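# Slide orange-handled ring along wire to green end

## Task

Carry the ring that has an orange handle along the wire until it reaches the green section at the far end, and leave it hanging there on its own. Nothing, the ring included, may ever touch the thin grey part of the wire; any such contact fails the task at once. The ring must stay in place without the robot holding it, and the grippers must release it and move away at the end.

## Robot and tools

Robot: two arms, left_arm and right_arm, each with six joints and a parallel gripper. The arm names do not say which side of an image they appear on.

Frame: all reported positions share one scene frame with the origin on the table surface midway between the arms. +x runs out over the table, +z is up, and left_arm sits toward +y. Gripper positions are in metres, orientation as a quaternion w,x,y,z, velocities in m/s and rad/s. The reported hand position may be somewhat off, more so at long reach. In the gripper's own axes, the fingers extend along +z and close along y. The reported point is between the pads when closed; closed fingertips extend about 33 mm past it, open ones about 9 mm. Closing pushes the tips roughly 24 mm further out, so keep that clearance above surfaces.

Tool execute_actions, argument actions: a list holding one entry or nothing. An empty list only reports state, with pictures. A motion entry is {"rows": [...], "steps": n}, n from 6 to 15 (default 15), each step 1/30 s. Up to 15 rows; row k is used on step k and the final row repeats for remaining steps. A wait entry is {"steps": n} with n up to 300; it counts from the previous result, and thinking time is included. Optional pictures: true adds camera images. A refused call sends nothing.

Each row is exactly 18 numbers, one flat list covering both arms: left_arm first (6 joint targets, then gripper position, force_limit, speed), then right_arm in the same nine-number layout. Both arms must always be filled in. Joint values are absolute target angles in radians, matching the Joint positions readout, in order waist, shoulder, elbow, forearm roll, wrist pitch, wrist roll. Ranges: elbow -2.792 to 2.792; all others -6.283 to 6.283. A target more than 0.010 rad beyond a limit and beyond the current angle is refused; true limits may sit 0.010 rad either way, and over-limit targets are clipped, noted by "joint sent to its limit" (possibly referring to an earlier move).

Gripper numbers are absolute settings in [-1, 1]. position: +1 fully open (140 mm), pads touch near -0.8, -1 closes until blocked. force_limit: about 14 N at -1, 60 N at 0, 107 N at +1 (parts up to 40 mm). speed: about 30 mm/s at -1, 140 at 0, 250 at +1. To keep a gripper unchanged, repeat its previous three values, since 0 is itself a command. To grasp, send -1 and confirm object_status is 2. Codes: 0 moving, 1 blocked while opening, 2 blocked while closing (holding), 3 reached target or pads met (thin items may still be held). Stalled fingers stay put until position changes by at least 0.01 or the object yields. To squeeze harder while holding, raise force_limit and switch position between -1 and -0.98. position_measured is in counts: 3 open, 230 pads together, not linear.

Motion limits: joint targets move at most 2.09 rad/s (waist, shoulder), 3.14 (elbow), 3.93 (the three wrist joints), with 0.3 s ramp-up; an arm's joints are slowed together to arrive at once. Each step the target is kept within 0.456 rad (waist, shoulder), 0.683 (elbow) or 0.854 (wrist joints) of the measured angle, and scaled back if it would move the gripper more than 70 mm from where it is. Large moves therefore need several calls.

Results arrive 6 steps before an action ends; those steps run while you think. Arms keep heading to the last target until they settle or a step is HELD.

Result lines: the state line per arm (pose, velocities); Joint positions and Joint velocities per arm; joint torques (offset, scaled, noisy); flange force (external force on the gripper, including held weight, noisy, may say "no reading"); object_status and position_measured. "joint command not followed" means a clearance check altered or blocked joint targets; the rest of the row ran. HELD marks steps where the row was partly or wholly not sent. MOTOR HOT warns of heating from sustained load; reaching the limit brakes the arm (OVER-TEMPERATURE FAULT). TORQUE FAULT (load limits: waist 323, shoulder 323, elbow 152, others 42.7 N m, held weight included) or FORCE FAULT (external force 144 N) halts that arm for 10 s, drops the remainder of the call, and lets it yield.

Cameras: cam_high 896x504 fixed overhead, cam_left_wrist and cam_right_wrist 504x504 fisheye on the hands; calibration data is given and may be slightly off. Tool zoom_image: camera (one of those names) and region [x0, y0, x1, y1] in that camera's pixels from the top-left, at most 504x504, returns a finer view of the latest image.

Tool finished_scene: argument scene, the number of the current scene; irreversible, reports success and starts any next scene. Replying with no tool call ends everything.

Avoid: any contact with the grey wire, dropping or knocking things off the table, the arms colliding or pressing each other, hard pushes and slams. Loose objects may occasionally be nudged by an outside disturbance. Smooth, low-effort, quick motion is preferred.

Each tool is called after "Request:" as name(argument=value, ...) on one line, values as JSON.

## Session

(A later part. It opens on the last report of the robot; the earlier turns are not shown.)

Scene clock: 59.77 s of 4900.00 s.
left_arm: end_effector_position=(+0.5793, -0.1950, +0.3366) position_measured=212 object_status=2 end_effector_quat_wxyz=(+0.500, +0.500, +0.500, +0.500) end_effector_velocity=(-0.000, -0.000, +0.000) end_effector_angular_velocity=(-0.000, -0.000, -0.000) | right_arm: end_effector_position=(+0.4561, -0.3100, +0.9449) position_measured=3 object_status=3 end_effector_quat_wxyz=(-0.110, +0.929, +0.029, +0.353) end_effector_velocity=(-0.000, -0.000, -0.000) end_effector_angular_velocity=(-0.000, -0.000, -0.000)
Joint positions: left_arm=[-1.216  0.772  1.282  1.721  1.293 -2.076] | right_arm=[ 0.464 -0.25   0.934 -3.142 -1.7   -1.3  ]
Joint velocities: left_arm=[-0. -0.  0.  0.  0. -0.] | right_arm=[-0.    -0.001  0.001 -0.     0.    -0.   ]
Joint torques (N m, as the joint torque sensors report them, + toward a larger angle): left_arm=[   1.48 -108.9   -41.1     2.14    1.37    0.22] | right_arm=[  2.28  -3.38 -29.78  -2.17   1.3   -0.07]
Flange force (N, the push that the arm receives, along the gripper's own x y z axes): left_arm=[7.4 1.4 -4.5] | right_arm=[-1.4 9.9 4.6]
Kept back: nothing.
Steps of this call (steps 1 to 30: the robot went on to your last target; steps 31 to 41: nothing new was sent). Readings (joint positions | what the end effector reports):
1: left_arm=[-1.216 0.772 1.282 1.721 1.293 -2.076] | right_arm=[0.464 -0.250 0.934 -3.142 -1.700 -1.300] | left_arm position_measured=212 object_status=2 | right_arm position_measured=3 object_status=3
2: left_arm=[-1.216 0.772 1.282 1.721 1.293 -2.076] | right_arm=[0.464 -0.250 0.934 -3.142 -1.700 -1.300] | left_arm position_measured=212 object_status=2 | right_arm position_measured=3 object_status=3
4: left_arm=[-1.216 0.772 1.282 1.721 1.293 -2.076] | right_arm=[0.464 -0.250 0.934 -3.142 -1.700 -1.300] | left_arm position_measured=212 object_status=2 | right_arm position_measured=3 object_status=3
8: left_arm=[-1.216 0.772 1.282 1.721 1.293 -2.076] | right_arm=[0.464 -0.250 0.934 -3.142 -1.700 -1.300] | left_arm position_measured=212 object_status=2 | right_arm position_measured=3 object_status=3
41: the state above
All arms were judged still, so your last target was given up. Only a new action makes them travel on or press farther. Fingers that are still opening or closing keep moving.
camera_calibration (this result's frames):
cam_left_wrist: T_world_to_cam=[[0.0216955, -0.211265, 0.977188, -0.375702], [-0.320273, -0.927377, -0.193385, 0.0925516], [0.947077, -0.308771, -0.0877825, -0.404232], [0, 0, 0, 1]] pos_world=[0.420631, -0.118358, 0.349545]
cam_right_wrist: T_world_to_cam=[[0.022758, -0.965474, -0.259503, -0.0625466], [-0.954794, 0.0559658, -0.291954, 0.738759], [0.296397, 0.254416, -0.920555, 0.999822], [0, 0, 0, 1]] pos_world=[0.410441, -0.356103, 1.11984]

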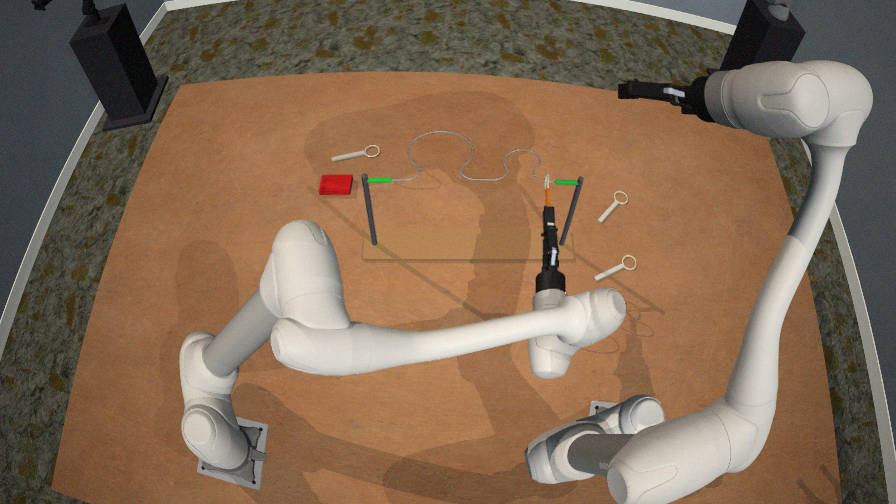

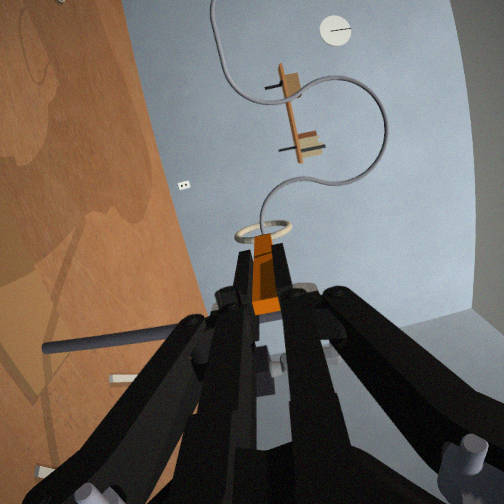

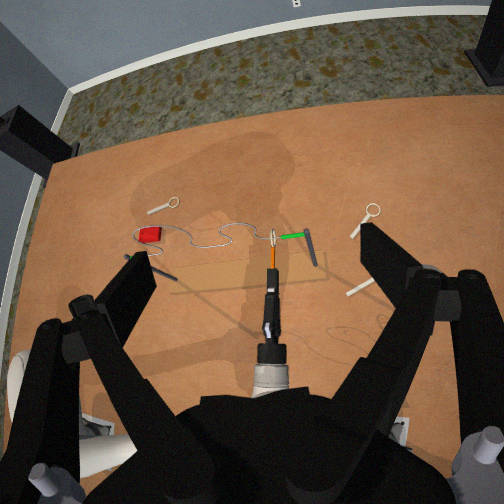

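Request:
execute_actions(actions=[{"rows":[[-1.2144,0.7647,1.2943,1.7229,1.2929,-1.9755,-1,0,-0.6,0.464,-0.25,0.934,-3.1416,-1.7,-1.3,1,-0.3,0.5],[-1.2131,0.7570,1.3063,1.7248,1.2924,-1.8754,-1,0,-0.6,0.464,-0.25,0.934,-3.1416,-1.7,-1.3,1,-0.3,0.5],[-1.2117,0.7494,1.3182,1.7267,1.2920,-1.7753,-1,0,-0.6,0.464,-0.25,0.934,-3.1416,-1.7,-1.3,1,-0.3,0.5],[-1.2104,0.7417,1.3302,1.7286,1.2915,-1.6752,-1,0,-0.6,0.464,-0.25,0.934,-3.1416,-1.7,-1.3,1,-0.3,0.5],[-1.2091,0.7341,1.3422,1.7305,1.2910,-1.5751,-1,0,-0.6,0.464,-0.25,0.934,-3.1416,-1.7,-1.3,1,-0.3,0.5],[-1.2083,0.7277,1.3480,1.7308,1.2902,-1.4699,-1,0,-0.6,0.464,-0.25,0.934,-3.1416,-1.7,-1.3,1,-0.3,0.5],[-1.2074,0.7213,1.3538,1.7310,1.2894,-1.3647,-1,0,-0.6,0.464,-0.25,0.934,-3.1416,-1.7,-1.3,1,-0.3,0.5],[-1.2066,0.7149,1.3595,1.7313,1.2885,-1.2594,-1,0,-0.6,0.464,-0.25,0.934,-3.1416,-1.7,-1.3,1,-0.3,0.5],[-1.2057,0.7085,1.3653,1.7315,1.2877,-1.1542,-1,0,-0.6,0.464,-0.25,0.934,-3.1416,-1.7,-1.3,1,-0.3,0.5],[-1.2049,0.7021,1.3711,1.7318,1.2869,-1.0490,-1,0,-0.6,0.464,-0.25,0.934,-3.1416,-1.7,-1.3,1,-0.3,0.5],[-1.2046,0.6975,1.3713,1.7307,1.2860,-0.9398,-1,0,-0.6,0.464,-0.25,0.934,-3.1416,-1.7,-1.3,1,-0.3,0.5],[-1.2043,0.6929,1.3715,1.7296,1.2850,-0.8306,-1,0,-0.6,0.464,-0.25,0.934,-3.1416,-1.7,-1.3,1,-0.3,0.5],[-1.2040,0.6883,1.3716,1.7284,1.2841,-0.7213,-1,0,-0.6,0.464,-0.25,0.934,-3.1416,-1.7,-1.3,1,-0.3,0.5],[-1.2037,0.6837,1.3718,1.7273,1.2831,-0.6121,-1,0,-0.6,0.464,-0.25,0.934,-3.1416,-1.7,-1.3,1,-0.3,0.5],[-1.2034,0.6791,1.3720,1.7262,1.2822,-0.5029,-1,0,-0.6,0.464,-0.25,0.934,-3.1416,-1.7,-1.3,1,-0.3,0.5]],"steps":15}])

Request:
execute_actions(actions=[{"steps":16}], pictures=true)

Scene clock: 64.67 s of 4900.00 s.
left_arm: end_effector_position=(+0.5782, -0.1754, +0.3429) position_measured=212 object_status=2 end_effector_quat_wxyz=(+0.374, +0.600, +0.374, +0.600) end_effector_velocity=(-0.007, +0.099, +0.060) end_effector_angular_velocity=(+2.768, -0.001, -0.004) | right_arm: end_effector_position=(+0.4561, -0.3100, +0.9449) position_measured=3 object_status=3 end_effector_quat_wxyz=(-0.110, +0.929, +0.029, +0.353) end_effector_velocity=(+0.001, +0.000, -0.000) end_effector_angular_velocity=(-0.000, +0.001, +0.000)
Joint positions: left_arm=[-1.21   0.74   1.33   1.728  1.291 -1.636] | right_arm=[ 0.464 -0.25   0.934 -3.142 -1.7   -1.3  ]
Joint velocities: left_arm=[ 0.028 -0.189  0.227  0.029 -0.021  2.724] | right_arm=[ 0.     0.001 -0.     0.     0.    -0.   ]
Joint torques (N m, as the joint torque sensors report them, + toward a larger angle): left_arm=[  -1.96 -105.34  -42.98    2.24    1.37    0.53] | right_arm=[  1.64  -3.56 -29.8   -2.28   1.3   -0.08]
Flange force (N, the push that the arm receives, along the gripper's own x y z axes): left_arm=[13.4 -4.0 -4.1] | right_arm=[-1.7 7.0 4.4]
Steps of this call (steps 1 to 90: nothing new was sent; then 1.60 s passed at rest; steps 91 to 99: the first 9 steps of this action). Readings (joint positions | what the end effector reports):
91: left_arm=[-1.216 0.772 1.282 1.721 1.293 -2.075] | right_arm=[0.464 -0.250 0.934 -3.142 -1.700 -1.300] | left_arm position_measured=212 object_status=2 | right_arm position_measured=3 object_status=3
92: left_arm=[-1.216 0.772 1.283 1.721 1.293 -2.067] | right_arm=[0.464 -0.250 0.934 -3.142 -1.700 -1.300] | left_arm position_measured=212 object_status=2 | right_arm position_measured=3 object_status=3
94: left_arm=[-1.215 0.767 1.290 1.722 1.293 -2.010] | right_arm=[0.464 -0.250 0.934 -3.142 -1.700 -1.300] | left_arm position_measured=212 object_status=2 | right_arm position_measured=3 object_status=3
98: left_arm=[-1.211 0.746 1.322 1.727 1.292 -1.727] | right_arm=[0.464 -0.250 0.934 -3.142 -1.700 -1.300] | left_arm position_measured=212 object_status=2 | right_arm position_measured=3 object_status=3
99: the state above

Scene clock: 65.20 s of 4900.00 s.
left_arm: end_effector_position=(+0.5764, -0.1509, +0.3767) position_measured=212 object_status=2 end_effector_quat_wxyz=(+0.000, +0.707, +0.000, +0.707) end_effector_velocity=(+0.000, +0.000, -0.002) end_effector_angular_velocity=(+0.020, +0.002, -0.002) | right_arm: end_effector_position=(+0.4561, -0.3100, +0.9449) position_measured=3 object_status=3 end_effector_quat_wxyz=(-0.110, +0.929, +0.029, +0.353) end_effector_velocity=(-0.000, +0.000, +0.000) end_effector_angular_velocity=(+0.000, -0.000, +0.000)
Joint positions: left_arm=[-1.203  0.679  1.372  1.726  1.282 -0.504] | right_arm=[ 0.464 -0.25   0.934 -3.142 -1.7   -1.3  ]
Joint velocities: left_arm=[ 0.     0.     0.002 -0.    -0.002  0.018] | right_arm=[ 0. -0. -0.  0.  0.  0.]
Joint torques (N m, as the joint torque sensors report them, + toward a larger angle): left_arm=[   1.96 -100.64  -41.31    2.      1.31    0.04] | right_arm=[  1.21  -4.44 -30.14  -2.26   1.36  -0.09]
Flange force (N, the push that the arm receives, along the gripper's own x y z axes): left_arm=[1.5 -8.2 -5.8] | right_arm=[-1.6 4.5 4.8]
Kept back: nothing.
Steps of this call (steps 1 to 6: the last 6 steps of your previous action; steps 7 to 16: the robot went on to your last target). Readings (joint positions | what the end effector reports):
1: left_arm=[-1.209 0.734 1.337 1.729 1.291 -1.542] | right_arm=[0.464 -0.250 0.934 -3.142 -1.700 -1.300] | left_arm position_measured=212 object_status=2 | right_arm position_measured=3 object_status=3
2: left_arm=[-1.208 0.727 1.344 1.730 1.290 -1.447] | right_arm=[0.464 -0.250 0.934 -3.142 -1.700 -1.300] | left_arm position_measured=212 object_status=2 | right_arm position_measured=3 object_status=3
4: left_arm=[-1.207 0.716 1.356 1.730 1.288 -1.252] | right_arm=[0.464 -0.250 0.934 -3.142 -1.700 -1.300] | left_arm position_measured=212 object_status=2 | right_arm position_measured=3 object_status=3
8: left_arm=[-1.205 0.695 1.368 1.730 1.285 -0.850] | right_arm=[0.464 -0.250 0.934 -3.142 -1.700 -1.300] | left_arm position_measured=212 object_status=2 | right_arm position_measured=3 object_status=3
16: the state above
camera_calibration (this result's frames):
cam_left_wrist: T_world_to_cam=[[0.0218358, -0.977333, -0.210579, -0.073736], [-0.320255, 0.192692, -0.927527, 0.585768], [0.94708, 0.0876921, -0.308788, -0.241299], [0, 0, 0, 1]] pos_world=[0.417735, -0.163778, 0.453279]
cam_right_wrist: T_world_to_cam=[[0.0227576, -0.965474, -0.259503, -0.0625465], [-0.954794, 0.0559663, -0.291954, 0.738759], [0.296397, 0.254416, -0.920555, 0.999822], [0, 0, 0, 1]] pos_world=[0.410441, -0.356103, 1.11984]

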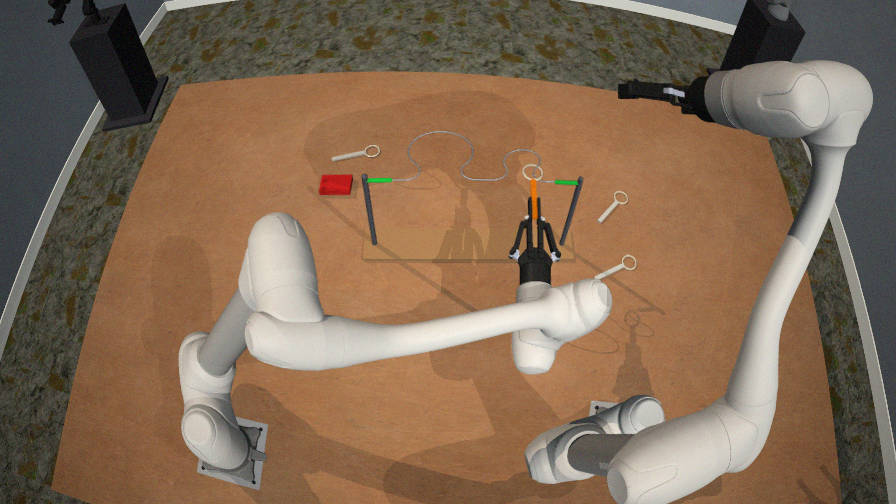

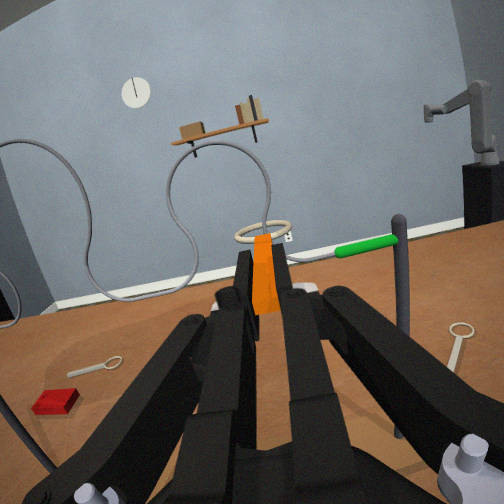

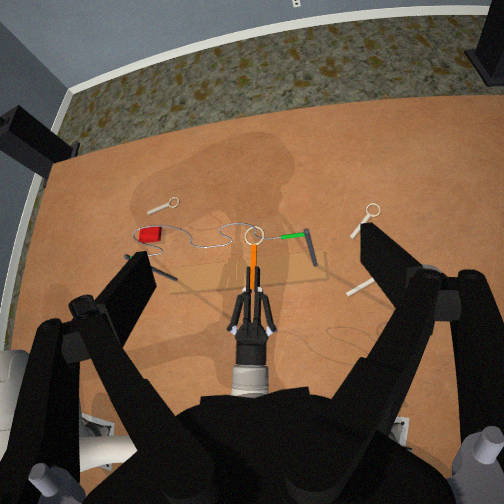

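Request:
zoom_image(camera="cam_left_wrist", region=[150, 130, 320, 300])

Request:
zoom_image(camera="cam_right_wrist", region=[215, 205, 295, 265])

Region (150, 130, 320, 300) of cam_left_wrist's 504x504 image, scaled by 2.965, with more detail than that image has.

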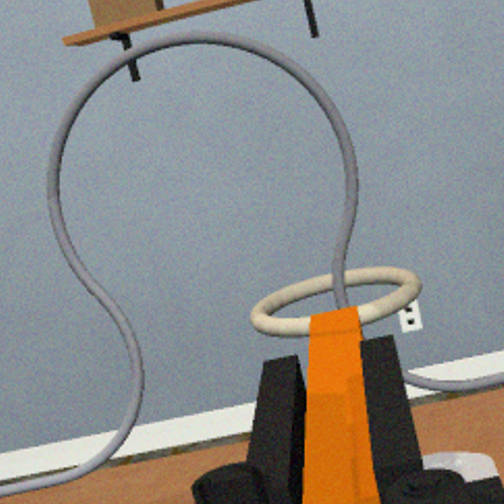

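Region (215, 205, 295, 265) of cam_right_wrist's 504x504 image, scaled by 6.300, with more detail than that image has; it fills the top 378 rows of this view, and the rest is white.

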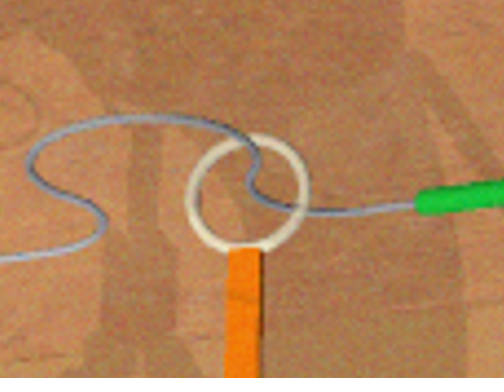

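Request:
execute_actions(actions=[{"rows":[[-1.2037,0.6782,1.3669,1.7243,1.2816,-0.4675,-1,0,-0.6,0.464,-0.25,0.934,-3.1416,-1.7,-1.3,1,-0.3,0.5],[-1.2040,0.6772,1.3618,1.7223,1.2809,-0.4322,-1,0,-0.6,0.464,-0.25,0.934,-3.1416,-1.7,-1.3,1,-0.3,0.5],[-1.2044,0.6763,1.3567,1.7204,1.2803,-0.3968,-1,0,-0.6,0.464,-0.25,0.934,-3.1416,-1.7,-1.3,1,-0.3,0.5],[-1.2047,0.6753,1.3516,1.7184,1.2797,-0.3614,-1,0,-0.6,0.464,-0.25,0.934,-3.1416,-1.7,-1.3,1,-0.3,0.5],[-1.2050,0.6744,1.3465,1.7165,1.2790,-0.3261,-1,0,-0.6,0.464,-0.25,0.934,-3.1416,-1.7,-1.3,1,-0.3,0.5],[-1.2053,0.6734,1.3414,1.7145,1.2784,-0.2907,-1,0,-0.6,0.464,-0.25,0.934,-3.1416,-1.7,-1.3,1,-0.3,0.5],[-1.2057,0.6720,1.3344,1.7118,1.2776,-0.3169,-1,0,-0.6,0.464,-0.25,0.934,-3.1416,-1.7,-1.3,1,-0.3,0.5],[-1.2060,0.6706,1.3274,1.7091,1.2768,-0.3430,-1,0,-0.6,0.464,-0.25,0.934,-3.1416,-1.7,-1.3,1,-0.3,0.5],[-1.2064,0.6693,1.3203,1.7065,1.2760,-0.3692,-1,0,-0.6,0.464,-0.25,0.934,-3.1416,-1.7,-1.3,1,-0.3,0.5],[-1.2067,0.6679,1.3133,1.7038,1.2752,-0.3953,-1,0,-0.6,0.464,-0.25,0.934,-3.1416,-1.7,-1.3,1,-0.3,0.5],[-1.2071,0.6665,1.3063,1.7011,1.2744,-0.4215,-1,0,-0.6,0.464,-0.25,0.934,-3.1416,-1.7,-1.3,1,-0.3,0.5],[-1.2068,0.6625,1.3057,1.6998,1.2735,-0.5040,-1,0,-0.6,0.464,-0.25,0.934,-3.1416,-1.7,-1.3,1,-0.3,0.5],[-1.2065,0.6584,1.3051,1.6985,1.2727,-0.5865,-1,0,-0.6,0.464,-0.25,0.934,-3.1416,-1.7,-1.3,1,-0.3,0.5],[-1.2062,0.6544,1.3046,1.6972,1.2718,-0.6690,-1,0,-0.6,0.464,-0.25,0.934,-3.1416,-1.7,-1.3,1,-0.3,0.5],[-1.2059,0.6503,1.3040,1.6959,1.2709,-0.7514,-1,0,-0.6,0.464,-0.25,0.934,-3.1416,-1.7,-1.3,1,-0.3,0.5]],"steps":15}])

Request:
execute_actions(actions=[{"rows":[[-1.2056,0.6463,1.3034,1.6946,1.2701,-0.8339,-1,0,-0.6,0.464,-0.25,0.934,-3.1416,-1.7,-1.3,1,-0.3,0.5],[-1.2053,0.6422,1.3028,1.6933,1.2692,-0.9164,-1,0,-0.6,0.464,-0.25,0.934,-3.1416,-1.7,-1.3,1,-0.3,0.5],[-1.2045,0.6362,1.3075,1.6932,1.2683,-1.0024,-1,0,-0.6,0.464,-0.25,0.934,-3.1416,-1.7,-1.3,1,-0.3,0.5],[-1.2036,0.6301,1.3122,1.6932,1.2673,-1.0884,-1,0,-0.6,0.464,-0.25,0.934,-3.1416,-1.7,-1.3,1,-0.3,0.5],[-1.2028,0.6241,1.3170,1.6931,1.2664,-1.1744,-1,0,-0.6,0.464,-0.25,0.934,-3.1416,-1.7,-1.3,1,-0.3,0.5],[-1.2019,0.6181,1.3217,1.6930,1.2655,-1.2604,-1,0,-0.6,0.464,-0.25,0.934,-3.1416,-1.7,-1.3,1,-0.3,0.5],[-1.2011,0.6120,1.3264,1.6930,1.2645,-1.3464,-1,0,-0.6,0.464,-0.25,0.934,-3.1416,-1.7,-1.3,1,-0.3,0.5],[-1.2002,0.6060,1.3311,1.6929,1.2636,-1.4324,-1,0,-0.6,0.464,-0.25,0.934,-3.1416,-1.7,-1.3,1,-0.3,0.5],[-1.1990,0.5996,1.3398,1.6941,1.2628,-1.5222,-1,0,-0.6,0.464,-0.25,0.934,-3.1416,-1.7,-1.3,1,-0.3,0.5],[-1.1978,0.5931,1.3485,1.6953,1.2619,-1.6119,-1,0,-0.6,0.464,-0.25,0.934,-3.1416,-1.7,-1.3,1,-0.3,0.5],[-1.1966,0.5867,1.3572,1.6965,1.2611,-1.7017,-1,0,-0.6,0.464,-0.25,0.934,-3.1416,-1.7,-1.3,1,-0.3,0.5],[-1.1954,0.5803,1.3658,1.6976,1.2603,-1.7914,-1,0,-0.6,0.464,-0.25,0.934,-3.1416,-1.7,-1.3,1,-0.3,0.5],[-1.1942,0.5738,1.3745,1.6988,1.2594,-1.8812,-1,0,-0.6,0.464,-0.25,0.934,-3.1416,-1.7,-1.3,1,-0.3,0.5],[-1.1930,0.5674,1.3832,1.7000,1.2586,-1.9709,-1,0,-0.6,0.464,-0.25,0.934,-3.1416,-1.7,-1.3,1,-0.3,0.5]],"steps":14}])

Request:
execute_actions(actions=[{"steps":15}], pictures=true)

Scene clock: 72.87 s of 4900.00 s.
left_arm: end_effector_position=(+0.5770, -0.1584, +0.4004) position_measured=212 object_status=2 end_effector_quat_wxyz=(-0.050, +0.705, -0.050, +0.705) end_effector_velocity=(+0.002, -0.037, +0.156) end_effector_angular_velocity=(-0.082, -0.017, +0.000) | right_arm: end_effector_position=(+0.4561, -0.3100, +0.9449) position_measured=3 object_status=3 end_effector_quat_wxyz=(-0.110, +0.929, +0.029, +0.353) end_effector_velocity=(-0.000, -0.000, +0.000) end_effector_angular_velocity=(+0.000, -0.001, +0.000)
Joint positions: left_arm=[-1.205  0.673  1.336  1.713  1.278 -0.316] | right_arm=[ 0.464 -0.25   0.934 -3.142 -1.7   -1.3  ]
Joint velocities: left_arm=[-0.011 -0.052 -0.205 -0.066 -0.019  0.182] | right_arm=[-0.    -0.    -0.001  0.    -0.    -0.   ]
Joint torques (N m, as the joint torque sensors report them, + toward a larger angle): left_arm=[   3.1  -113.83  -44.82    2.71    1.15    0.  ] | right_arm=[  1.39  -3.68 -30.2   -2.31   1.26  -0.12]
Flange force (N, the push that the arm receives, along the gripper's own x y z axes): left_arm=[0.1 -5.2 -5.1] | right_arm=[-3.1 6.2 5.2]
Steps of this call (steps 1 to 15: the robot went on to your last target; steps 16 to 90: nothing new was sent; then 4.37 s passed at rest; steps 91 to 99: the first 9 steps of this action). Readings (joint positions | what the end effector reports):
91: left_arm=[-1.203 0.679 1.372 1.726 1.282 -0.503] | right_arm=[0.464 -0.250 0.934 -3.142 -1.700 -1.300] | left_arm position_measured=212 object_status=2 | right_arm position_measured=3 object_status=3
92: left_arm=[-1.203 0.679 1.371 1.726 1.282 -0.495] | right_arm=[0.464 -0.250 0.934 -3.142 -1.700 -1.300] | left_arm position_measured=212 object_status=2 | right_arm position_measured=3 object_status=3
94: left_arm=[-1.204 0.678 1.364 1.723 1.281 -0.449] | right_arm=[0.464 -0.250 0.934 -3.142 -1.700 -1.300] | left_arm position_measured=212 object_status=2 | right_arm position_measured=3 object_status=3
98: left_arm=[-1.205 0.674 1.344 1.716 1.279 -0.329] | right_arm=[0.464 -0.250 0.934 -3.142 -1.700 -1.300] | left_arm position_measured=212 object_status=2 | right_arm position_measured=3 object_status=3
99: the state above

Scene clock: 73.33 s of 4900.00 s.
left_arm: end_effector_position=(+0.5766, -0.1531, +0.4525) position_measured=212 object_status=2 end_effector_quat_wxyz=(+0.235, +0.666, +0.235, +0.667) end_effector_velocity=(-0.001, +0.067, +0.098) end_effector_angular_velocity=(-2.409, -0.005, -0.001) | right_arm: end_effector_position=(+0.4561, -0.3100, +0.9449) position_measured=3 object_status=3 end_effector_quat_wxyz=(-0.110, +0.929, +0.029, +0.353) end_effector_velocity=(+0.000, +0.000, -0.000) end_effector_angular_velocity=(-0.000, +0.000, -0.000)
Joint positions: left_arm=[-1.204  0.631  1.308  1.694  1.268 -1.064] | right_arm=[ 0.464 -0.25   0.934 -3.142 -1.7   -1.3  ]
Joint velocities: left_arm=[ 0.023 -0.155  0.079 -0.01  -0.026 -2.334] | right_arm=[ 0.  0. -0. -0. -0.  0.]
Joint torques (N m, as the joint torque sensors report them, + toward a larger angle): left_arm=[  2.54 -99.17 -41.78   2.25   1.18   0.3 ] | right_arm=[  2.48  -3.37 -29.93  -2.27   1.28  -0.16]
Flange force (N, the push that the arm receives, along the gripper's own x y z axes): left_arm=[4.9 -6.3 -5.0] | right_arm=[-1.1 11.1 4.8]
Steps of this call (steps 1 to 6: the last 6 steps of your previous action; steps 7 to 14: the first 8 steps of this action). Readings (joint positions | what the end effector reports):
7: left_arm=[-1.207 0.660 1.306 1.700 1.273 -0.558] | right_arm=[0.464 -0.250 0.934 -3.142 -1.700 -1.300] | left_arm position_measured=212 object_status=2 | right_arm position_measured=3 object_status=3
8: left_arm=[-1.207 0.657 1.305 1.698 1.272 -0.622] | right_arm=[0.464 -0.250 0.934 -3.142 -1.700 -1.300] | left_arm position_measured=212 object_status=2 | right_arm position_measured=3 object_status=3
10: left_arm=[-1.206 0.650 1.304 1.696 1.271 -0.760] | right_arm=[0.464 -0.250 0.934 -3.142 -1.700 -1.300] | left_arm position_measured=212 object_status=2 | right_arm position_measured=3 object_status=3
14: the state above

Scene clock: 73.83 s of 4900.00 s.
left_arm: end_effector_position=(+0.5742, -0.1166, +0.4681) position_measured=212 object_status=2 end_effector_quat_wxyz=(+0.500, +0.500, +0.500, +0.500) end_effector_velocity=(-0.000, +0.000, -0.001) end_effector_angular_velocity=(-0.015, -0.000, -0.000) | right_arm: end_effector_position=(+0.4561, -0.3100, +0.9449) position_measured=3 object_status=3 end_effector_quat_wxyz=(-0.110, +0.929, +0.029, +0.353) end_effector_velocity=(+0.001, +0.000, -0.001) end_effector_angular_velocity=(-0.000, +0.001, -0.000)
Joint positions: left_arm=[-1.193  0.567  1.383  1.7    1.259 -1.97 ] | right_arm=[ 0.464 -0.25   0.934 -3.142 -1.7   -1.3  ]
Joint velocities: left_arm=[-0.    -0.001  0.002  0.001  0.    -0.017] | right_arm=[-0.     0.001  0.001 -0.    -0.     0.   ]
Joint torques (N m, as the joint torque sensors report them, + toward a larger angle): left_arm=[  2.13 -93.68 -43.25   2.1    0.94  -0.13] | right_arm=[  2.29  -3.68 -29.67  -2.29   1.31  -0.2 ]
Flange force (N, the push that the arm receives, along the gripper's own x y z axes): left_arm=[7.4 -0.2 -5.9] | right_arm=[-0.8 9.7 3.9]
Kept back: nothing.
Steps of this call (steps 1 to 6: the last 6 steps of your previous action; steps 7 to 15: the robot went on to your last target). Readings (joint positions | what the end effector reports):
1: left_arm=[-1.203 0.626 1.311 1.693 1.267 -1.144] | right_arm=[0.464 -0.250 0.934 -3.142 -1.700 -1.300] | left_arm position_measured=212 object_status=2 | right_arm position_measured=3 object_status=3
2: left_arm=[-1.202 0.620 1.315 1.693 1.266 -1.225] | right_arm=[0.464 -0.250 0.934 -3.142 -1.700 -1.300] | left_arm position_measured=212 object_status=2 | right_arm position_measured=3 object_status=3
4: left_arm=[-1.200 0.609 1.327 1.693 1.264 -1.391] | right_arm=[0.464 -0.250 0.934 -3.142 -1.700 -1.300] | left_arm position_measured=212 object_status=2 | right_arm position_measured=3 object_status=3
8: left_arm=[-1.196 0.585 1.360 1.696 1.261 -1.729] | right_arm=[0.464 -0.250 0.934 -3.142 -1.700 -1.300] | left_arm position_measured=212 object_status=2 | right_arm position_measured=3 object_status=3
15: the state above
camera_calibration (this result's frames):
cam_left_wrist: T_world_to_cam=[[0.0217244, -0.21196, 0.977037, -0.487591], [-0.320113, -0.927293, -0.194051, 0.189261], [0.94713, -0.308546, -0.087996, -0.363508], [0, 0, 0, 1]] pos_world=[0.415467, -0.0400089, 0.481133]
cam_right_wrist: T_world_to_cam=[[0.0227576, -0.965474, -0.259503, -0.0625466], [-0.954794, 0.0559662, -0.291954, 0.738759], [0.296397, 0.254416, -0.920555, 0.999822], [0, 0, 0, 1]] pos_world=[0.410441, -0.356103, 1.11984]

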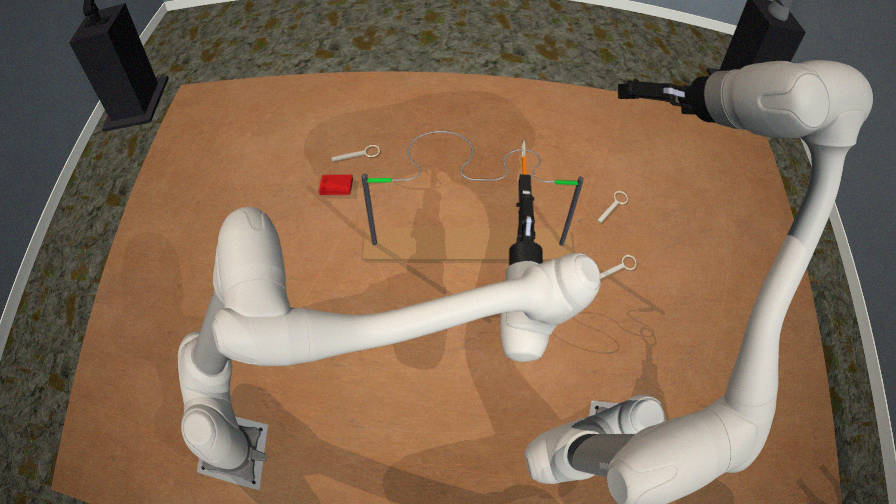

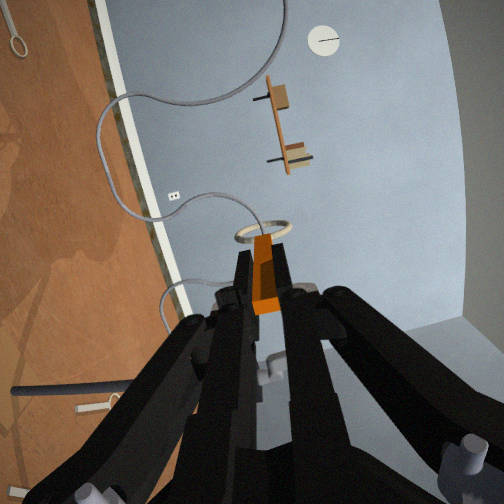

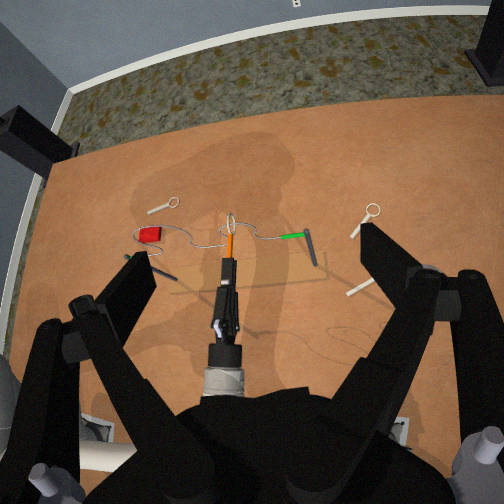

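Request:
zoom_image(camera="cam_left_wrist", region=[80, 50, 310, 280])

Request:
zoom_image(camera="cam_right_wrist", region=[200, 200, 260, 250])

Request:
zoom_image(camera="cam_high", region=[490, 125, 560, 185])

Region (80, 50, 310, 280) of cam_left_wrist's 504x504 image, scaled by 2.191, with more detail than that image has.

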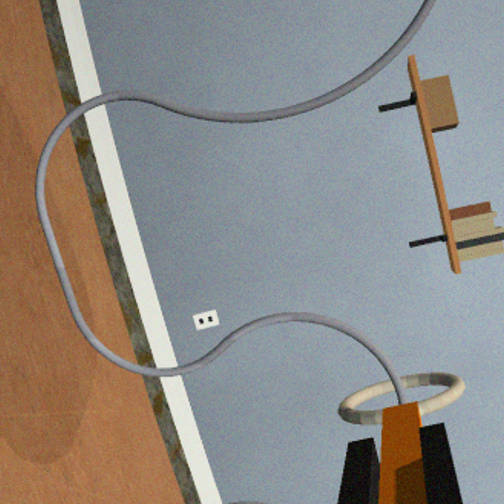

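Region (200, 200, 260, 250) of cam_right_wrist's 504x504 image, scaled by 8.400, with more detail than that image has.

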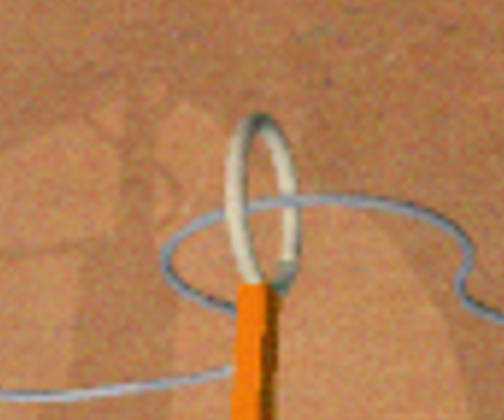

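Region (490, 125, 560, 185) of cam_high's 896x504 image, scaled by 7.200, with more detail than that image has; it fills the top 432 rows of this view, and the rest is white.

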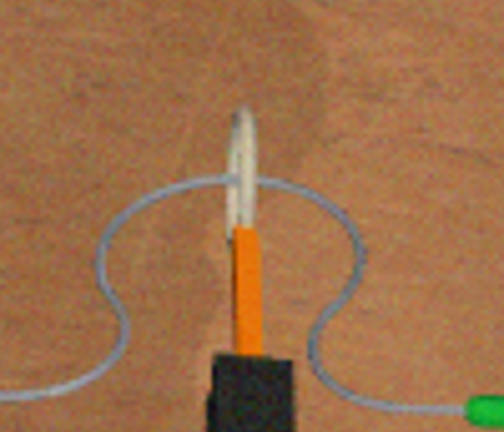

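Request:
execute_actions(actions=[{"rows":[[-1.1917,0.5624,1.3933,1.7022,1.2581,-2.0637,-1,0,-0.6,0.464,-0.25,0.934,-3.1416,-1.7,-1.3,1,-0.3,0.5],[-1.1904,0.5574,1.4035,1.7044,1.2576,-2.1565,-1,0,-0.6,0.464,-0.25,0.934,-3.1416,-1.7,-1.3,1,-0.3,0.5],[-1.1892,0.5524,1.4136,1.7066,1.2571,-2.2493,-1,0,-0.6,0.464,-0.25,0.934,-3.1416,-1.7,-1.3,1,-0.3,0.5],[-1.1879,0.5473,1.4237,1.7088,1.2566,-2.3420,-1,0,-0.6,0.464,-0.25,0.934,-3.1416,-1.7,-1.3,1,-0.3,0.5],[-1.1866,0.5423,1.4339,1.7110,1.2561,-2.4348,-1,0,-0.6,0.464,-0.25,0.934,-3.1416,-1.7,-1.3,1,-0.3,0.5],[-1.1853,0.5373,1.4440,1.7132,1.2556,-2.5276,-1,0,-0.6,0.464,-0.25,0.934,-3.1416,-1.7,-1.3,1,-0.3,0.5],[-1.1843,0.5352,1.4531,1.7159,1.2558,-2.6223,-1,0,-0.6,0.464,-0.25,0.934,-3.1416,-1.7,-1.3,1,-0.3,0.5],[-1.1833,0.5331,1.4621,1.7186,1.2559,-2.7169,-1,0,-0.6,0.464,-0.25,0.934,-3.1416,-1.7,-1.3,1,-0.3,0.5],[-1.1824,0.5311,1.4712,1.7213,1.2561,-2.8116,-1,0,-0.6,0.464,-0.25,0.934,-3.1416,-1.7,-1.3,1,-0.3,0.5],[-1.1814,0.5290,1.4802,1.7240,1.2562,-2.9062,-1,0,-0.6,0.464,-0.25,0.934,-3.1416,-1.7,-1.3,1,-0.3,0.5],[-1.1804,0.5269,1.4893,1.7267,1.2564,-3.0009,-1,0,-0.6,0.464,-0.25,0.934,-3.1416,-1.7,-1.3,1,-0.3,0.5],[-1.1794,0.5248,1.4983,1.7294,1.2565,-3.0955,-1,0,-0.6,0.464,-0.25,0.934,-3.1416,-1.7,-1.3,1,-0.3,0.5],[-1.1790,0.5263,1.5038,1.7318,1.2573,-3.1901,-1,0,-0.6,0.464,-0.25,0.934,-3.1416,-1.7,-1.3,1,-0.3,0.5],[-1.1787,0.5277,1.5094,1.7342,1.2582,-3.2847,-1,0,-0.6,0.464,-0.25,0.934,-3.1416,-1.7,-1.3,1,-0.3,0.5],[-1.1783,0.5292,1.5149,1.7367,1.2590,-3.3793,-1,0,-0.6,0.464,-0.25,0.934,-3.1416,-1.7,-1.3,1,-0.3,0.5]],"steps":15}])

Request:
execute_actions(actions=[{"rows":[[-1.1779,0.5307,1.5204,1.7391,1.2598,-3.4738,-1,0,-0.6,0.464,-0.25,0.934,-3.1416,-1.7,-1.3,1,-0.3,0.5],[-1.1776,0.5321,1.5260,1.7415,1.2607,-3.5684,-1,0,-0.6,0.464,-0.25,0.934,-3.1416,-1.7,-1.3,1,-0.3,0.5],[-1.1772,0.5336,1.5315,1.7439,1.2615,-3.6630,-1,0,-0.6,0.464,-0.25,0.934,-3.1416,-1.7,-1.3,1,-0.3,0.5],[-1.1776,0.5391,1.5322,1.7456,1.2630,-3.7042,-1,0,-0.6,0.464,-0.25,0.934,-3.1416,-1.7,-1.3,1,-0.3,0.5],[-1.1781,0.5447,1.5329,1.7473,1.2645,-3.7455,-1,0,-0.6,0.464,-0.25,0.934,-3.1416,-1.7,-1.3,1,-0.3,0.5],[-1.1785,0.5502,1.5336,1.7489,1.2660,-3.7867,-1,0,-0.6,0.464,-0.25,0.934,-3.1416,-1.7,-1.3,1,-0.3,0.5],[-1.1790,0.5558,1.5343,1.7506,1.2675,-3.8280,-1,0,-0.6,0.464,-0.25,0.934,-3.1416,-1.7,-1.3,1,-0.3,0.5],[-1.1794,0.5613,1.5350,1.7523,1.2690,-3.8692,-1,0,-0.6,0.464,-0.25,0.934,-3.1416,-1.7,-1.3,1,-0.3,0.5],[-1.1798,0.5661,1.5353,1.7536,1.2703,-3.8395,-1,0,-0.6,0.464,-0.25,0.934,-3.1416,-1.7,-1.3,1,-0.3,0.5],[-1.1802,0.5709,1.5356,1.7550,1.2715,-3.8098,-1,0,-0.6,0.464,-0.25,0.934,-3.1416,-1.7,-1.3,1,-0.3,0.5],[-1.1805,0.5758,1.5358,1.7563,1.2728,-3.7801,-1,0,-0.6,0.464,-0.25,0.934,-3.1416,-1.7,-1.3,1,-0.3,0.5],[-1.1809,0.5806,1.5361,1.7577,1.2740,-3.7504,-1,0,-0.6,0.464,-0.25,0.934,-3.1416,-1.7,-1.3,1,-0.3,0.5],[-1.1813,0.5854,1.5364,1.7590,1.2753,-3.7207,-1,0,-0.6,0.464,-0.25,0.934,-3.1416,-1.7,-1.3,1,-0.3,0.5],[-1.1810,0.5871,1.5405,1.7609,1.2762,-3.6394,-1,0,-0.6,0.464,-0.25,0.934,-3.1416,-1.7,-1.3,1,-0.3,0.5],[-1.1807,0.5889,1.5445,1.7628,1.2770,-3.5582,-1,0,-0.6,0.464,-0.25,0.934,-3.1416,-1.7,-1.3,1,-0.3,0.5]],"steps":15}])

Request:
execute_actions(actions=[{"rows":[[-1.1804,0.5906,1.5486,1.7647,1.2779,-3.4769,-1,0,-0.6,0.464,-0.25,0.934,-3.1416,-1.7,-1.3,1,-0.3,0.5],[-1.1801,0.5923,1.5527,1.7666,1.2788,-3.3956,-1,0,-0.6,0.464,-0.25,0.934,-3.1416,-1.7,-1.3,1,-0.3,0.5],[-1.1798,0.5941,1.5567,1.7685,1.2796,-3.3144,-1,0,-0.6,0.464,-0.25,0.934,-3.1416,-1.7,-1.3,1,-0.3,0.5],[-1.1795,0.5958,1.5608,1.7704,1.2805,-3.2331,-1,0,-0.6,0.464,-0.25,0.934,-3.1416,-1.7,-1.3,1,-0.3,0.5],[-1.1786,0.5950,1.5676,1.7727,1.2810,-3.1521,-1,0,-0.6,0.464,-0.25,0.934,-3.1416,-1.7,-1.3,1,-0.3,0.5],[-1.1778,0.5941,1.5743,1.7749,1.2815,-3.0710,-1,0,-0.6,0.464,-0.25,0.934,-3.1416,-1.7,-1.3,1,-0.3,0.5],[-1.1769,0.5933,1.5811,1.7772,1.2821,-2.9900,-1,0,-0.6,0.464,-0.25,0.934,-3.1416,-1.7,-1.3,1,-0.3,0.5],[-1.1760,0.5925,1.5879,1.7794,1.2826,-2.9089,-1,0,-0.6,0.464,-0.25,0.934,-3.1416,-1.7,-1.3,1,-0.3,0.5],[-1.1752,0.5916,1.5946,1.7817,1.2831,-2.8279,-1,0,-0.6,0.464,-0.25,0.934,-3.1416,-1.7,-1.3,1,-0.3,0.5],[-1.1743,0.5908,1.6014,1.7839,1.2836,-2.7468,-1,0,-0.6,0.464,-0.25,0.934,-3.1416,-1.7,-1.3,1,-0.3,0.5],[-1.1731,0.5876,1.6091,1.7860,1.2836,-2.6643,-1,0,-0.6,0.464,-0.25,0.934,-3.1416,-1.7,-1.3,1,-0.3,0.5],[-1.1719,0.5843,1.6168,1.7880,1.2836,-2.5817,-1,0,-0.6,0.464,-0.25,0.934,-3.1416,-1.7,-1.3,1,-0.3,0.5],[-1.1707,0.5811,1.6245,1.7901,1.2836,-2.4992,-1,0,-0.6,0.464,-0.25,0.934,-3.1416,-1.7,-1.3,1,-0.3,0.5],[-1.1694,0.5778,1.6322,1.7922,1.2836,-2.4167,-1,0,-0.6,0.464,-0.25,0.934,-3.1416,-1.7,-1.3,1,-0.3,0.5],[-1.1682,0.5746,1.6399,1.7942,1.2836,-2.3341,-1,0,-0.6,0.464,-0.25,0.934,-3.1416,-1.7,-1.3,1,-0.3,0.5]],"steps":15}])

Request:
execute_actions(actions=[{"rows":[[-1.1670,0.5713,1.6476,1.7963,1.2836,-2.2516,-1,0,-0.6,0.464,-0.25,0.934,-3.1416,-1.7,-1.3,1,-0.3,0.5],[-1.1651,0.5656,1.6578,1.7989,1.2832,-2.2565,-1,0,-0.6,0.464,-0.25,0.934,-3.1416,-1.7,-1.3,1,-0.3,0.5],[-1.1632,0.5599,1.6680,1.8015,1.2828,-2.2614,-1,0,-0.6,0.464,-0.25,0.934,-3.1416,-1.7,-1.3,1,-0.3,0.5],[-1.1612,0.5542,1.6782,1.8041,1.2823,-2.2663,-1,0,-0.6,0.464,-0.25,0.934,-3.1416,-1.7,-1.3,1,-0.3,0.5],[-1.1593,0.5485,1.6884,1.8067,1.2819,-2.2713,-1,0,-0.6,0.464,-0.25,0.934,-3.1416,-1.7,-1.3,1,-0.3,0.5],[-1.1574,0.5427,1.6985,1.8092,1.2815,-2.2762,-1,0,-0.6,0.464,-0.25,0.934,-3.1416,-1.7,-1.3,1,-0.3,0.5],[-1.1555,0.5370,1.7087,1.8118,1.2811,-2.2811,-1,0,-0.6,0.464,-0.25,0.934,-3.1416,-1.7,-1.3,1,-0.3,0.5],[-1.1535,0.5313,1.7189,1.8144,1.2806,-2.2860,-1,0,-0.6,0.464,-0.25,0.934,-3.1416,-1.7,-1.3,1,-0.3,0.5],[-1.1516,0.5256,1.7291,1.8170,1.2802,-2.2909,-1,0,-0.6,0.464,-0.25,0.934,-3.1416,-1.7,-1.3,1,-0.3,0.5]],"steps":9}])

Request:
execute_actions(actions=[{"steps":14}], pictures=true)

Scene clock: 77.93 s of 4900.00 s.
left_arm: end_effector_position=(+0.5731, -0.0990, +0.4630) position_measured=212 object_status=2 end_effector_quat_wxyz=(+0.589, +0.391, +0.589, +0.391) end_effector_velocity=(-0.006, +0.094, -0.045) end_effector_angular_velocity=(-2.338, -0.000, -0.002) | right_arm: end_effector_position=(+0.4561, -0.3100, +0.9449) position_measured=3 object_status=3 end_effector_quat_wxyz=(-0.110, +0.929, +0.029, +0.353) end_effector_velocity=(+0.000, +0.000, -0.000) end_effector_angular_velocity=(+0.000, +0.001, +0.000)
Joint positions: left_arm=[-1.187  0.545  1.429  1.71   1.257 -2.395] | right_arm=[ 0.464 -0.25   0.934 -3.142 -1.7   -1.3  ]
Joint velocities: left_arm=[ 0.031 -0.107  0.261  0.064 -0.009 -2.503] | right_arm=[ 0.    -0.     0.001  0.     0.     0.   ]
Joint torques (N m, as the joint torque sensors report them, + toward a larger angle): left_arm=[  2.99 -87.89 -40.43   2.61   0.92   0.05] | right_arm=[  1.72  -3.73 -29.77  -2.39   1.3   -0.16]
Flange force (N, the push that the arm receives, along the gripper's own x y z axes): left_arm=[2.8 1.9 -6.9] | right_arm=[-1.5 7.4 4.1]
Steps of this call (steps 1 to 15: the robot went on to your last target; steps 16 to 90: nothing new was sent; then 0.80 s passed at rest; steps 91 to 99: the first 9 steps of this action). Readings (joint positions | what the end effector reports):
91: left_arm=[-1.193 0.567 1.383 1.700 1.259 -1.971] | right_arm=[0.464 -0.250 0.934 -3.142 -1.700 -1.300] | left_arm position_measured=212 object_status=2 | right_arm position_measured=3 object_status=3
92: left_arm=[-1.193 0.567 1.384 1.700 1.259 -1.979] | right_arm=[0.464 -0.250 0.934 -3.142 -1.700 -1.300] | left_arm position_measured=212 object_status=2 | right_arm position_measured=3 object_status=3
94: left_arm=[-1.192 0.564 1.390 1.702 1.259 -2.037] | right_arm=[0.464 -0.250 0.934 -3.142 -1.700 -1.300] | left_arm position_measured=212 object_status=2 | right_arm position_measured=3 object_status=3
98: left_arm=[-1.188 0.549 1.420 1.708 1.257 -2.311] | right_arm=[0.464 -0.250 0.934 -3.142 -1.700 -1.300] | left_arm position_measured=212 object_status=2 | right_arm position_measured=3 object_status=3
99: the state above

Scene clock: 78.43 s of 4900.00 s.
left_arm: end_effector_position=(+0.5710, -0.0715, +0.4195) position_measured=212 object_status=2 end_effector_quat_wxyz=(+0.708, -0.009, +0.706, -0.009) end_effector_velocity=(+0.005, -0.012, -0.149) end_effector_angular_velocity=(-1.664, -0.009, +0.013) | right_arm: end_effector_position=(+0.4561, -0.3100, +0.9449) position_measured=3 object_status=3 end_effector_quat_wxyz=(-0.110, +0.929, +0.029, +0.353) end_effector_velocity=(-0.001, -0.000, +0.001) end_effector_angular_velocity=(+0.000, -0.001, -0.000)
Joint positions: left_arm=[-1.178  0.538  1.529  1.746  1.264 -3.691] | right_arm=[ 0.464 -0.25   0.934 -3.142 -1.7   -1.3  ]
Joint velocities: left_arm=[-0.001  0.142  0.074  0.066  0.058 -1.887] | right_arm=[ 0.    -0.001 -0.001 -0.    -0.    -0.   ]
Joint torques (N m, as the joint torque sensors report them, + toward a larger angle): left_arm=[  0.66 -73.91 -37.91   1.95   0.68   0.5 ] | right_arm=[  1.48  -3.68 -29.81  -2.31   1.28  -0.1 ]
Flange force (N, the push that the arm receives, along the gripper's own x y z axes): left_arm=[-2.9 9.0 -7.8] | right_arm=[-1.9 6.2 4.4]
Steps of this call (steps 1 to 6: the last 6 steps of your previous action; steps 7 to 15: the first 9 steps of this action). Readings (joint positions | what the end effector reports):
7: left_arm=[-1.181 0.529 1.488 1.727 1.256 -3.018] | right_arm=[0.464 -0.250 0.934 -3.142 -1.700 -1.300] | left_arm position_measured=212 object_status=2 | right_arm position_measured=3 object_status=3
8: left_arm=[-1.180 0.529 1.495 1.730 1.256 -3.110] | right_arm=[0.464 -0.250 0.934 -3.142 -1.700 -1.300] | left_arm position_measured=212 object_status=2 | right_arm position_measured=3 object_status=3
10: left_arm=[-1.179 0.529 1.508 1.734 1.257 -3.295] | right_arm=[0.464 -0.250 0.934 -3.142 -1.700 -1.300] | left_arm position_measured=212 object_status=2 | right_arm position_measured=3 object_status=3
14: left_arm=[-1.178 0.534 1.526 1.744 1.262 -3.624] | right_arm=[0.464 -0.250 0.934 -3.142 -1.700 -1.300] | left_arm position_measured=212 object_status=2 | right_arm position_measured=3 object_status=3
15: the state above

Scene clock: 78.93 s of 4900.00 s.
left_arm: end_effector_position=(+0.5710, -0.0748, +0.3574) position_measured=212 object_status=2 end_effector_quat_wxyz=(+0.681, +0.192, +0.680, +0.192) end_effector_velocity=(-0.007, +0.060, -0.092) end_effector_angular_velocity=(+2.641, +0.003, +0.001) | right_arm: end_effector_position=(+0.4561, -0.3100, +0.9449) position_measured=3 object_status=3 end_effector_quat_wxyz=(-0.110, +0.929, +0.029, +0.353) end_effector_velocity=(-0.000, -0.000, +0.000) end_effector_angular_velocity=(+0.000, -0.001, +0.000)
Joint positions: left_arm=[-1.18   0.593  1.564  1.772  1.28  -3.208] | right_arm=[ 0.464 -0.25   0.934 -3.142 -1.7   -1.3  ]
Joint velocities: left_arm=[0.018 0.001 0.191 0.063 0.02  2.442] | right_arm=[ 0.    -0.    -0.001  0.     0.    -0.   ]
Joint torques (N m, as the joint torque sensors report them, + toward a larger angle): left_arm=[  8.08 -97.01 -38.21   2.07   1.47   0.27] | right_arm=[  1.22  -3.21 -29.65  -2.31   1.33  -0.29]
Flange force (N, the push that the arm receives, along the gripper's own x y z axes): left_arm=[-2.0 0.8 -9.3] | right_arm=[-2.7 4.6 3.9]
Steps of this call (steps 1 to 6: the last 6 steps of your previous action; steps 7 to 15: the first 9 steps of this action). Readings (joint positions | what the end effector reports):
7: left_arm=[-1.181 0.582 1.537 1.758 1.274 -3.797] | right_arm=[0.464 -0.250 0.934 -3.142 -1.700 -1.300] | left_arm position_measured=212 object_status=2 | right_arm position_measured=3 object_status=3
8: left_arm=[-1.181 0.584 1.537 1.760 1.275 -3.754] | right_arm=[0.464 -0.250 0.934 -3.142 -1.700 -1.300] | left_arm position_measured=212 object_status=2 | right_arm position_measured=3 object_status=3
10: left_arm=[-1.181 0.587 1.541 1.763 1.277 -3.625] | right_arm=[0.464 -0.250 0.934 -3.142 -1.700 -1.300] | left_arm position_measured=212 object_status=2 | right_arm position_measured=3 object_status=3
14: left_arm=[-1.180 0.593 1.558 1.770 1.280 -3.291] | right_arm=[0.464 -0.250 0.934 -3.142 -1.700 -1.300] | left_arm position_measured=212 object_status=2 | right_arm position_measured=3 object_status=3
15: the state above

Scene clock: 79.23 s of 4900.00 s.
left_arm: end_effector_position=(+0.5701, -0.0501, +0.3360) position_measured=212 object_status=2 end_effector_quat_wxyz=(+0.553, +0.440, +0.554, +0.440) end_effector_velocity=(-0.008, +0.113, -0.022) end_effector_angular_velocity=(+2.326, -0.005, -0.004) | right_arm: end_effector_position=(+0.4561, -0.3100, +0.9449) position_measured=3 object_status=3 end_effector_quat_wxyz=(-0.110, +0.929, +0.029, +0.353) end_effector_velocity=(+0.000, +0.000, -0.001) end_effector_angular_velocity=(-0.000, +0.001, +0.000)
Joint positions: left_arm=[-1.17   0.582  1.629  1.791  1.283 -2.47 ] | right_arm=[ 0.464 -0.25   0.934 -3.142 -1.7   -1.3  ]
Joint velocities: left_arm=[ 0.041 -0.116  0.258  0.073  0.001  2.173] | right_arm=[0.    0.    0.001 0.    0.    0.   ]
Joint torques (N m, as the joint torque sensors report them, + toward a larger angle): left_arm=[  5.14 -96.41 -37.82   1.66   1.78   0.41] | right_arm=[  2.3   -3.52 -29.82  -2.31   1.31  -0.07]
Flange force (N, the push that the arm receives, along the gripper's own x y z axes): left_arm=[3.7 2.2 -6.9] | right_arm=[-0.7 10.3 4.7]
Steps of this call (steps 1 to 6: the last 6 steps of your previous action; steps 7 to 9: the first 3 steps of this action). Readings (joint positions | what the end effector reports):
7: left_arm=[-1.172 0.588 1.613 1.787 1.283 -2.631] | right_arm=[0.464 -0.250 0.934 -3.142 -1.700 -1.300] | left_arm position_measured=212 object_status=2 | right_arm position_measured=3 object_status=3
8: left_arm=[-1.171 0.586 1.620 1.789 1.283 -2.549] | right_arm=[0.464 -0.250 0.934 -3.142 -1.700 -1.300] | left_arm position_measured=212 object_status=2 | right_arm position_measured=3 object_status=3
9: the state above

Scene clock: 79.70 s of 4900.00 s.
left_arm: end_effector_position=(+0.5667, -0.0026, +0.3356) position_measured=212 object_status=2 end_effector_quat_wxyz=(+0.500, +0.500, +0.500, +0.500) end_effector_velocity=(+0.000, -0.000, -0.000) end_effector_angular_velocity=(+0.001, +0.001, -0.002) | right_arm: end_effector_position=(+0.4561, -0.3100, +0.9449) position_measured=3 object_status=3 end_effector_quat_wxyz=(-0.110, +0.929, +0.029, +0.353) end_effector_velocity=(+0.000, +0.000, +0.000) end_effector_angular_velocity=(+0.000, -0.000, +0.000)
Joint positions: left_arm=[-1.152  0.526  1.729  1.817  1.28  -2.291] | right_arm=[ 0.464 -0.25   0.934 -3.142 -1.7   -1.3  ]
Joint velocities: left_arm=[ 0.    -0.     0.001  0.001 -0.002 -0.   ] | right_arm=[ 0.     0.    -0.001  0.    -0.     0.   ]
Joint torques (N m, as the joint torque sensors report them, + toward a larger angle): left_arm=[  1.78 -83.65 -37.37   1.49   1.87   0.07] | right_arm=[  1.64  -3.61 -29.95  -2.31   1.35  -0.19]
Flange force (N, the push that the arm receives, along the gripper's own x y z axes): left_arm=[6.6 3.7 -5.7] | right_arm=[-2.1 6.9 4.5]
Kept back: nothing.
Steps of this call (steps 1 to 6: the last 6 steps of your previous action; steps 7 to 14: the robot went on to your last target). Readings (joint positions | what the end effector reports):
1: left_arm=[-1.168 0.578 1.638 1.794 1.283 -2.403] | right_arm=[0.464 -0.250 0.934 -3.142 -1.700 -1.300] | left_arm position_measured=212 object_status=2 | right_arm position_measured=3 object_status=3
2: left_arm=[-1.166 0.572 1.650 1.797 1.283 -2.348] | right_arm=[0.464 -0.250 0.934 -3.142 -1.700 -1.300] | left_arm position_measured=212 object_status=2 | right_arm position_measured=3 object_status=3
4: left_arm=[-1.161 0.554 1.680 1.804 1.283 -2.281] | right_arm=[0.464 -0.250 0.934 -3.142 -1.700 -1.300] | left_arm position_measured=212 object_status=2 | right_arm position_measured=3 object_status=3
8: left_arm=[-1.152 0.528 1.724 1.816 1.281 -2.288] | right_arm=[0.464 -0.250 0.934 -3.142 -1.700 -1.300] | left_arm position_measured=212 object_status=2 | right_arm position_measured=3 object_status=3
14: the state above
camera_calibration (this result's frames):
cam_left_wrist: T_world_to_cam=[[0.0217535, -0.211282, 0.977183, -0.333829], [-0.320276, -0.927376, -0.193383, 0.266739], [0.947075, -0.308761, -0.087842, -0.333009], [0, 0, 0, 1]] pos_world=[0.408076, 0.0740153, 0.348542]
cam_right_wrist: T_world_to_cam=[[0.0227577, -0.965474, -0.259503, -0.0625465], [-0.954794, 0.0559661, -0.291954, 0.738758], [0.296397, 0.254416, -0.920555, 0.999822], [0, 0, 0, 1]] pos_world=[0.410441, -0.356103, 1.11984]

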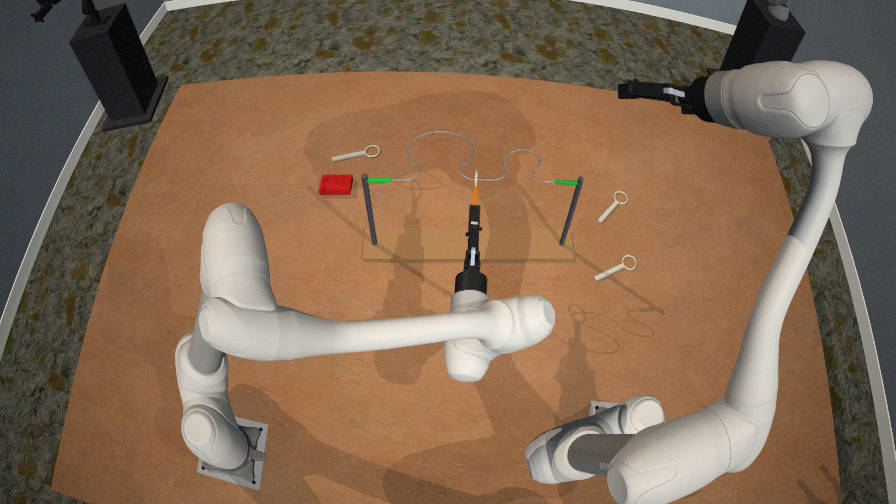

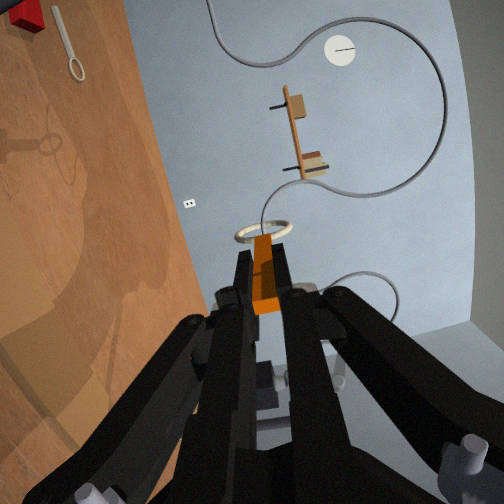

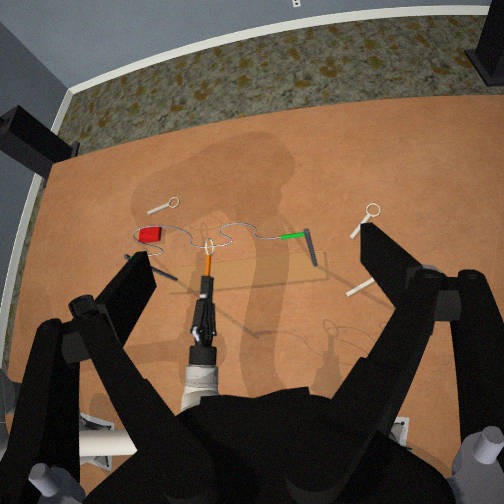

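Request:
zoom_image(camera="cam_left_wrist", region=[200, 0, 452, 252])

Request:
zoom_image(camera="cam_right_wrist", region=[180, 220, 240, 270])

Request:
zoom_image(camera="cam_high", region=[440, 150, 510, 210])

Region (200, 0, 452, 252) of cam_left_wrist's 504x504 image, scaled by 2.000, with more detail than that image has.

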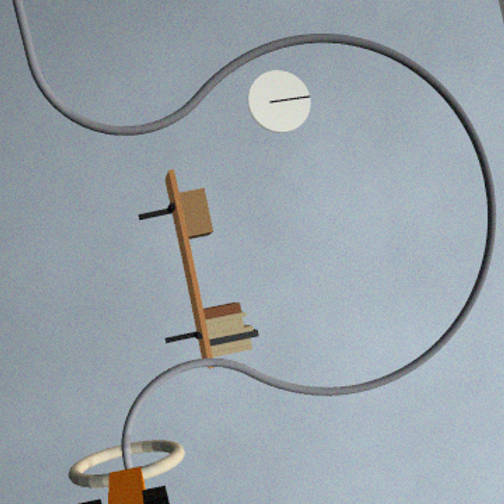

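Region (180, 220, 240, 270) of cam_right_wrist's 504x504 image, scaled by 8.400, with more detail than that image has.

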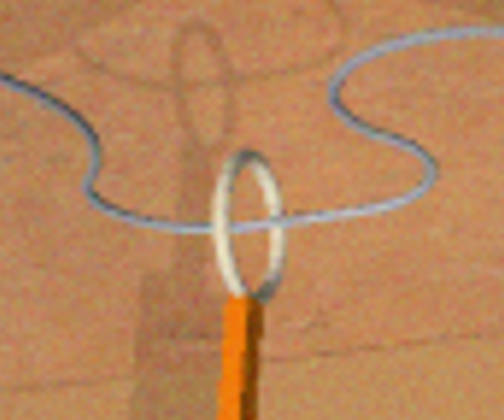

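Region (440, 150, 510, 210) of cam_high's 896x504 image, scaled by 7.200, with more detail than that image has; it fills the top 432 rows of this view, and the rest is white.

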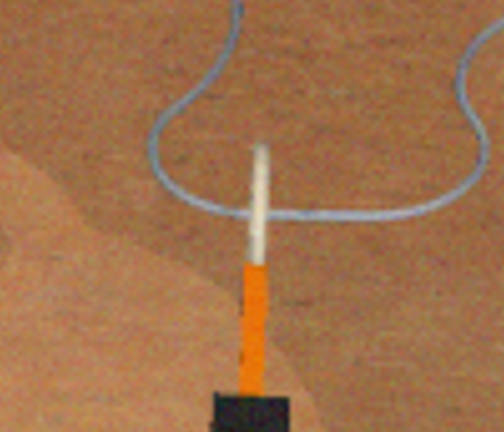

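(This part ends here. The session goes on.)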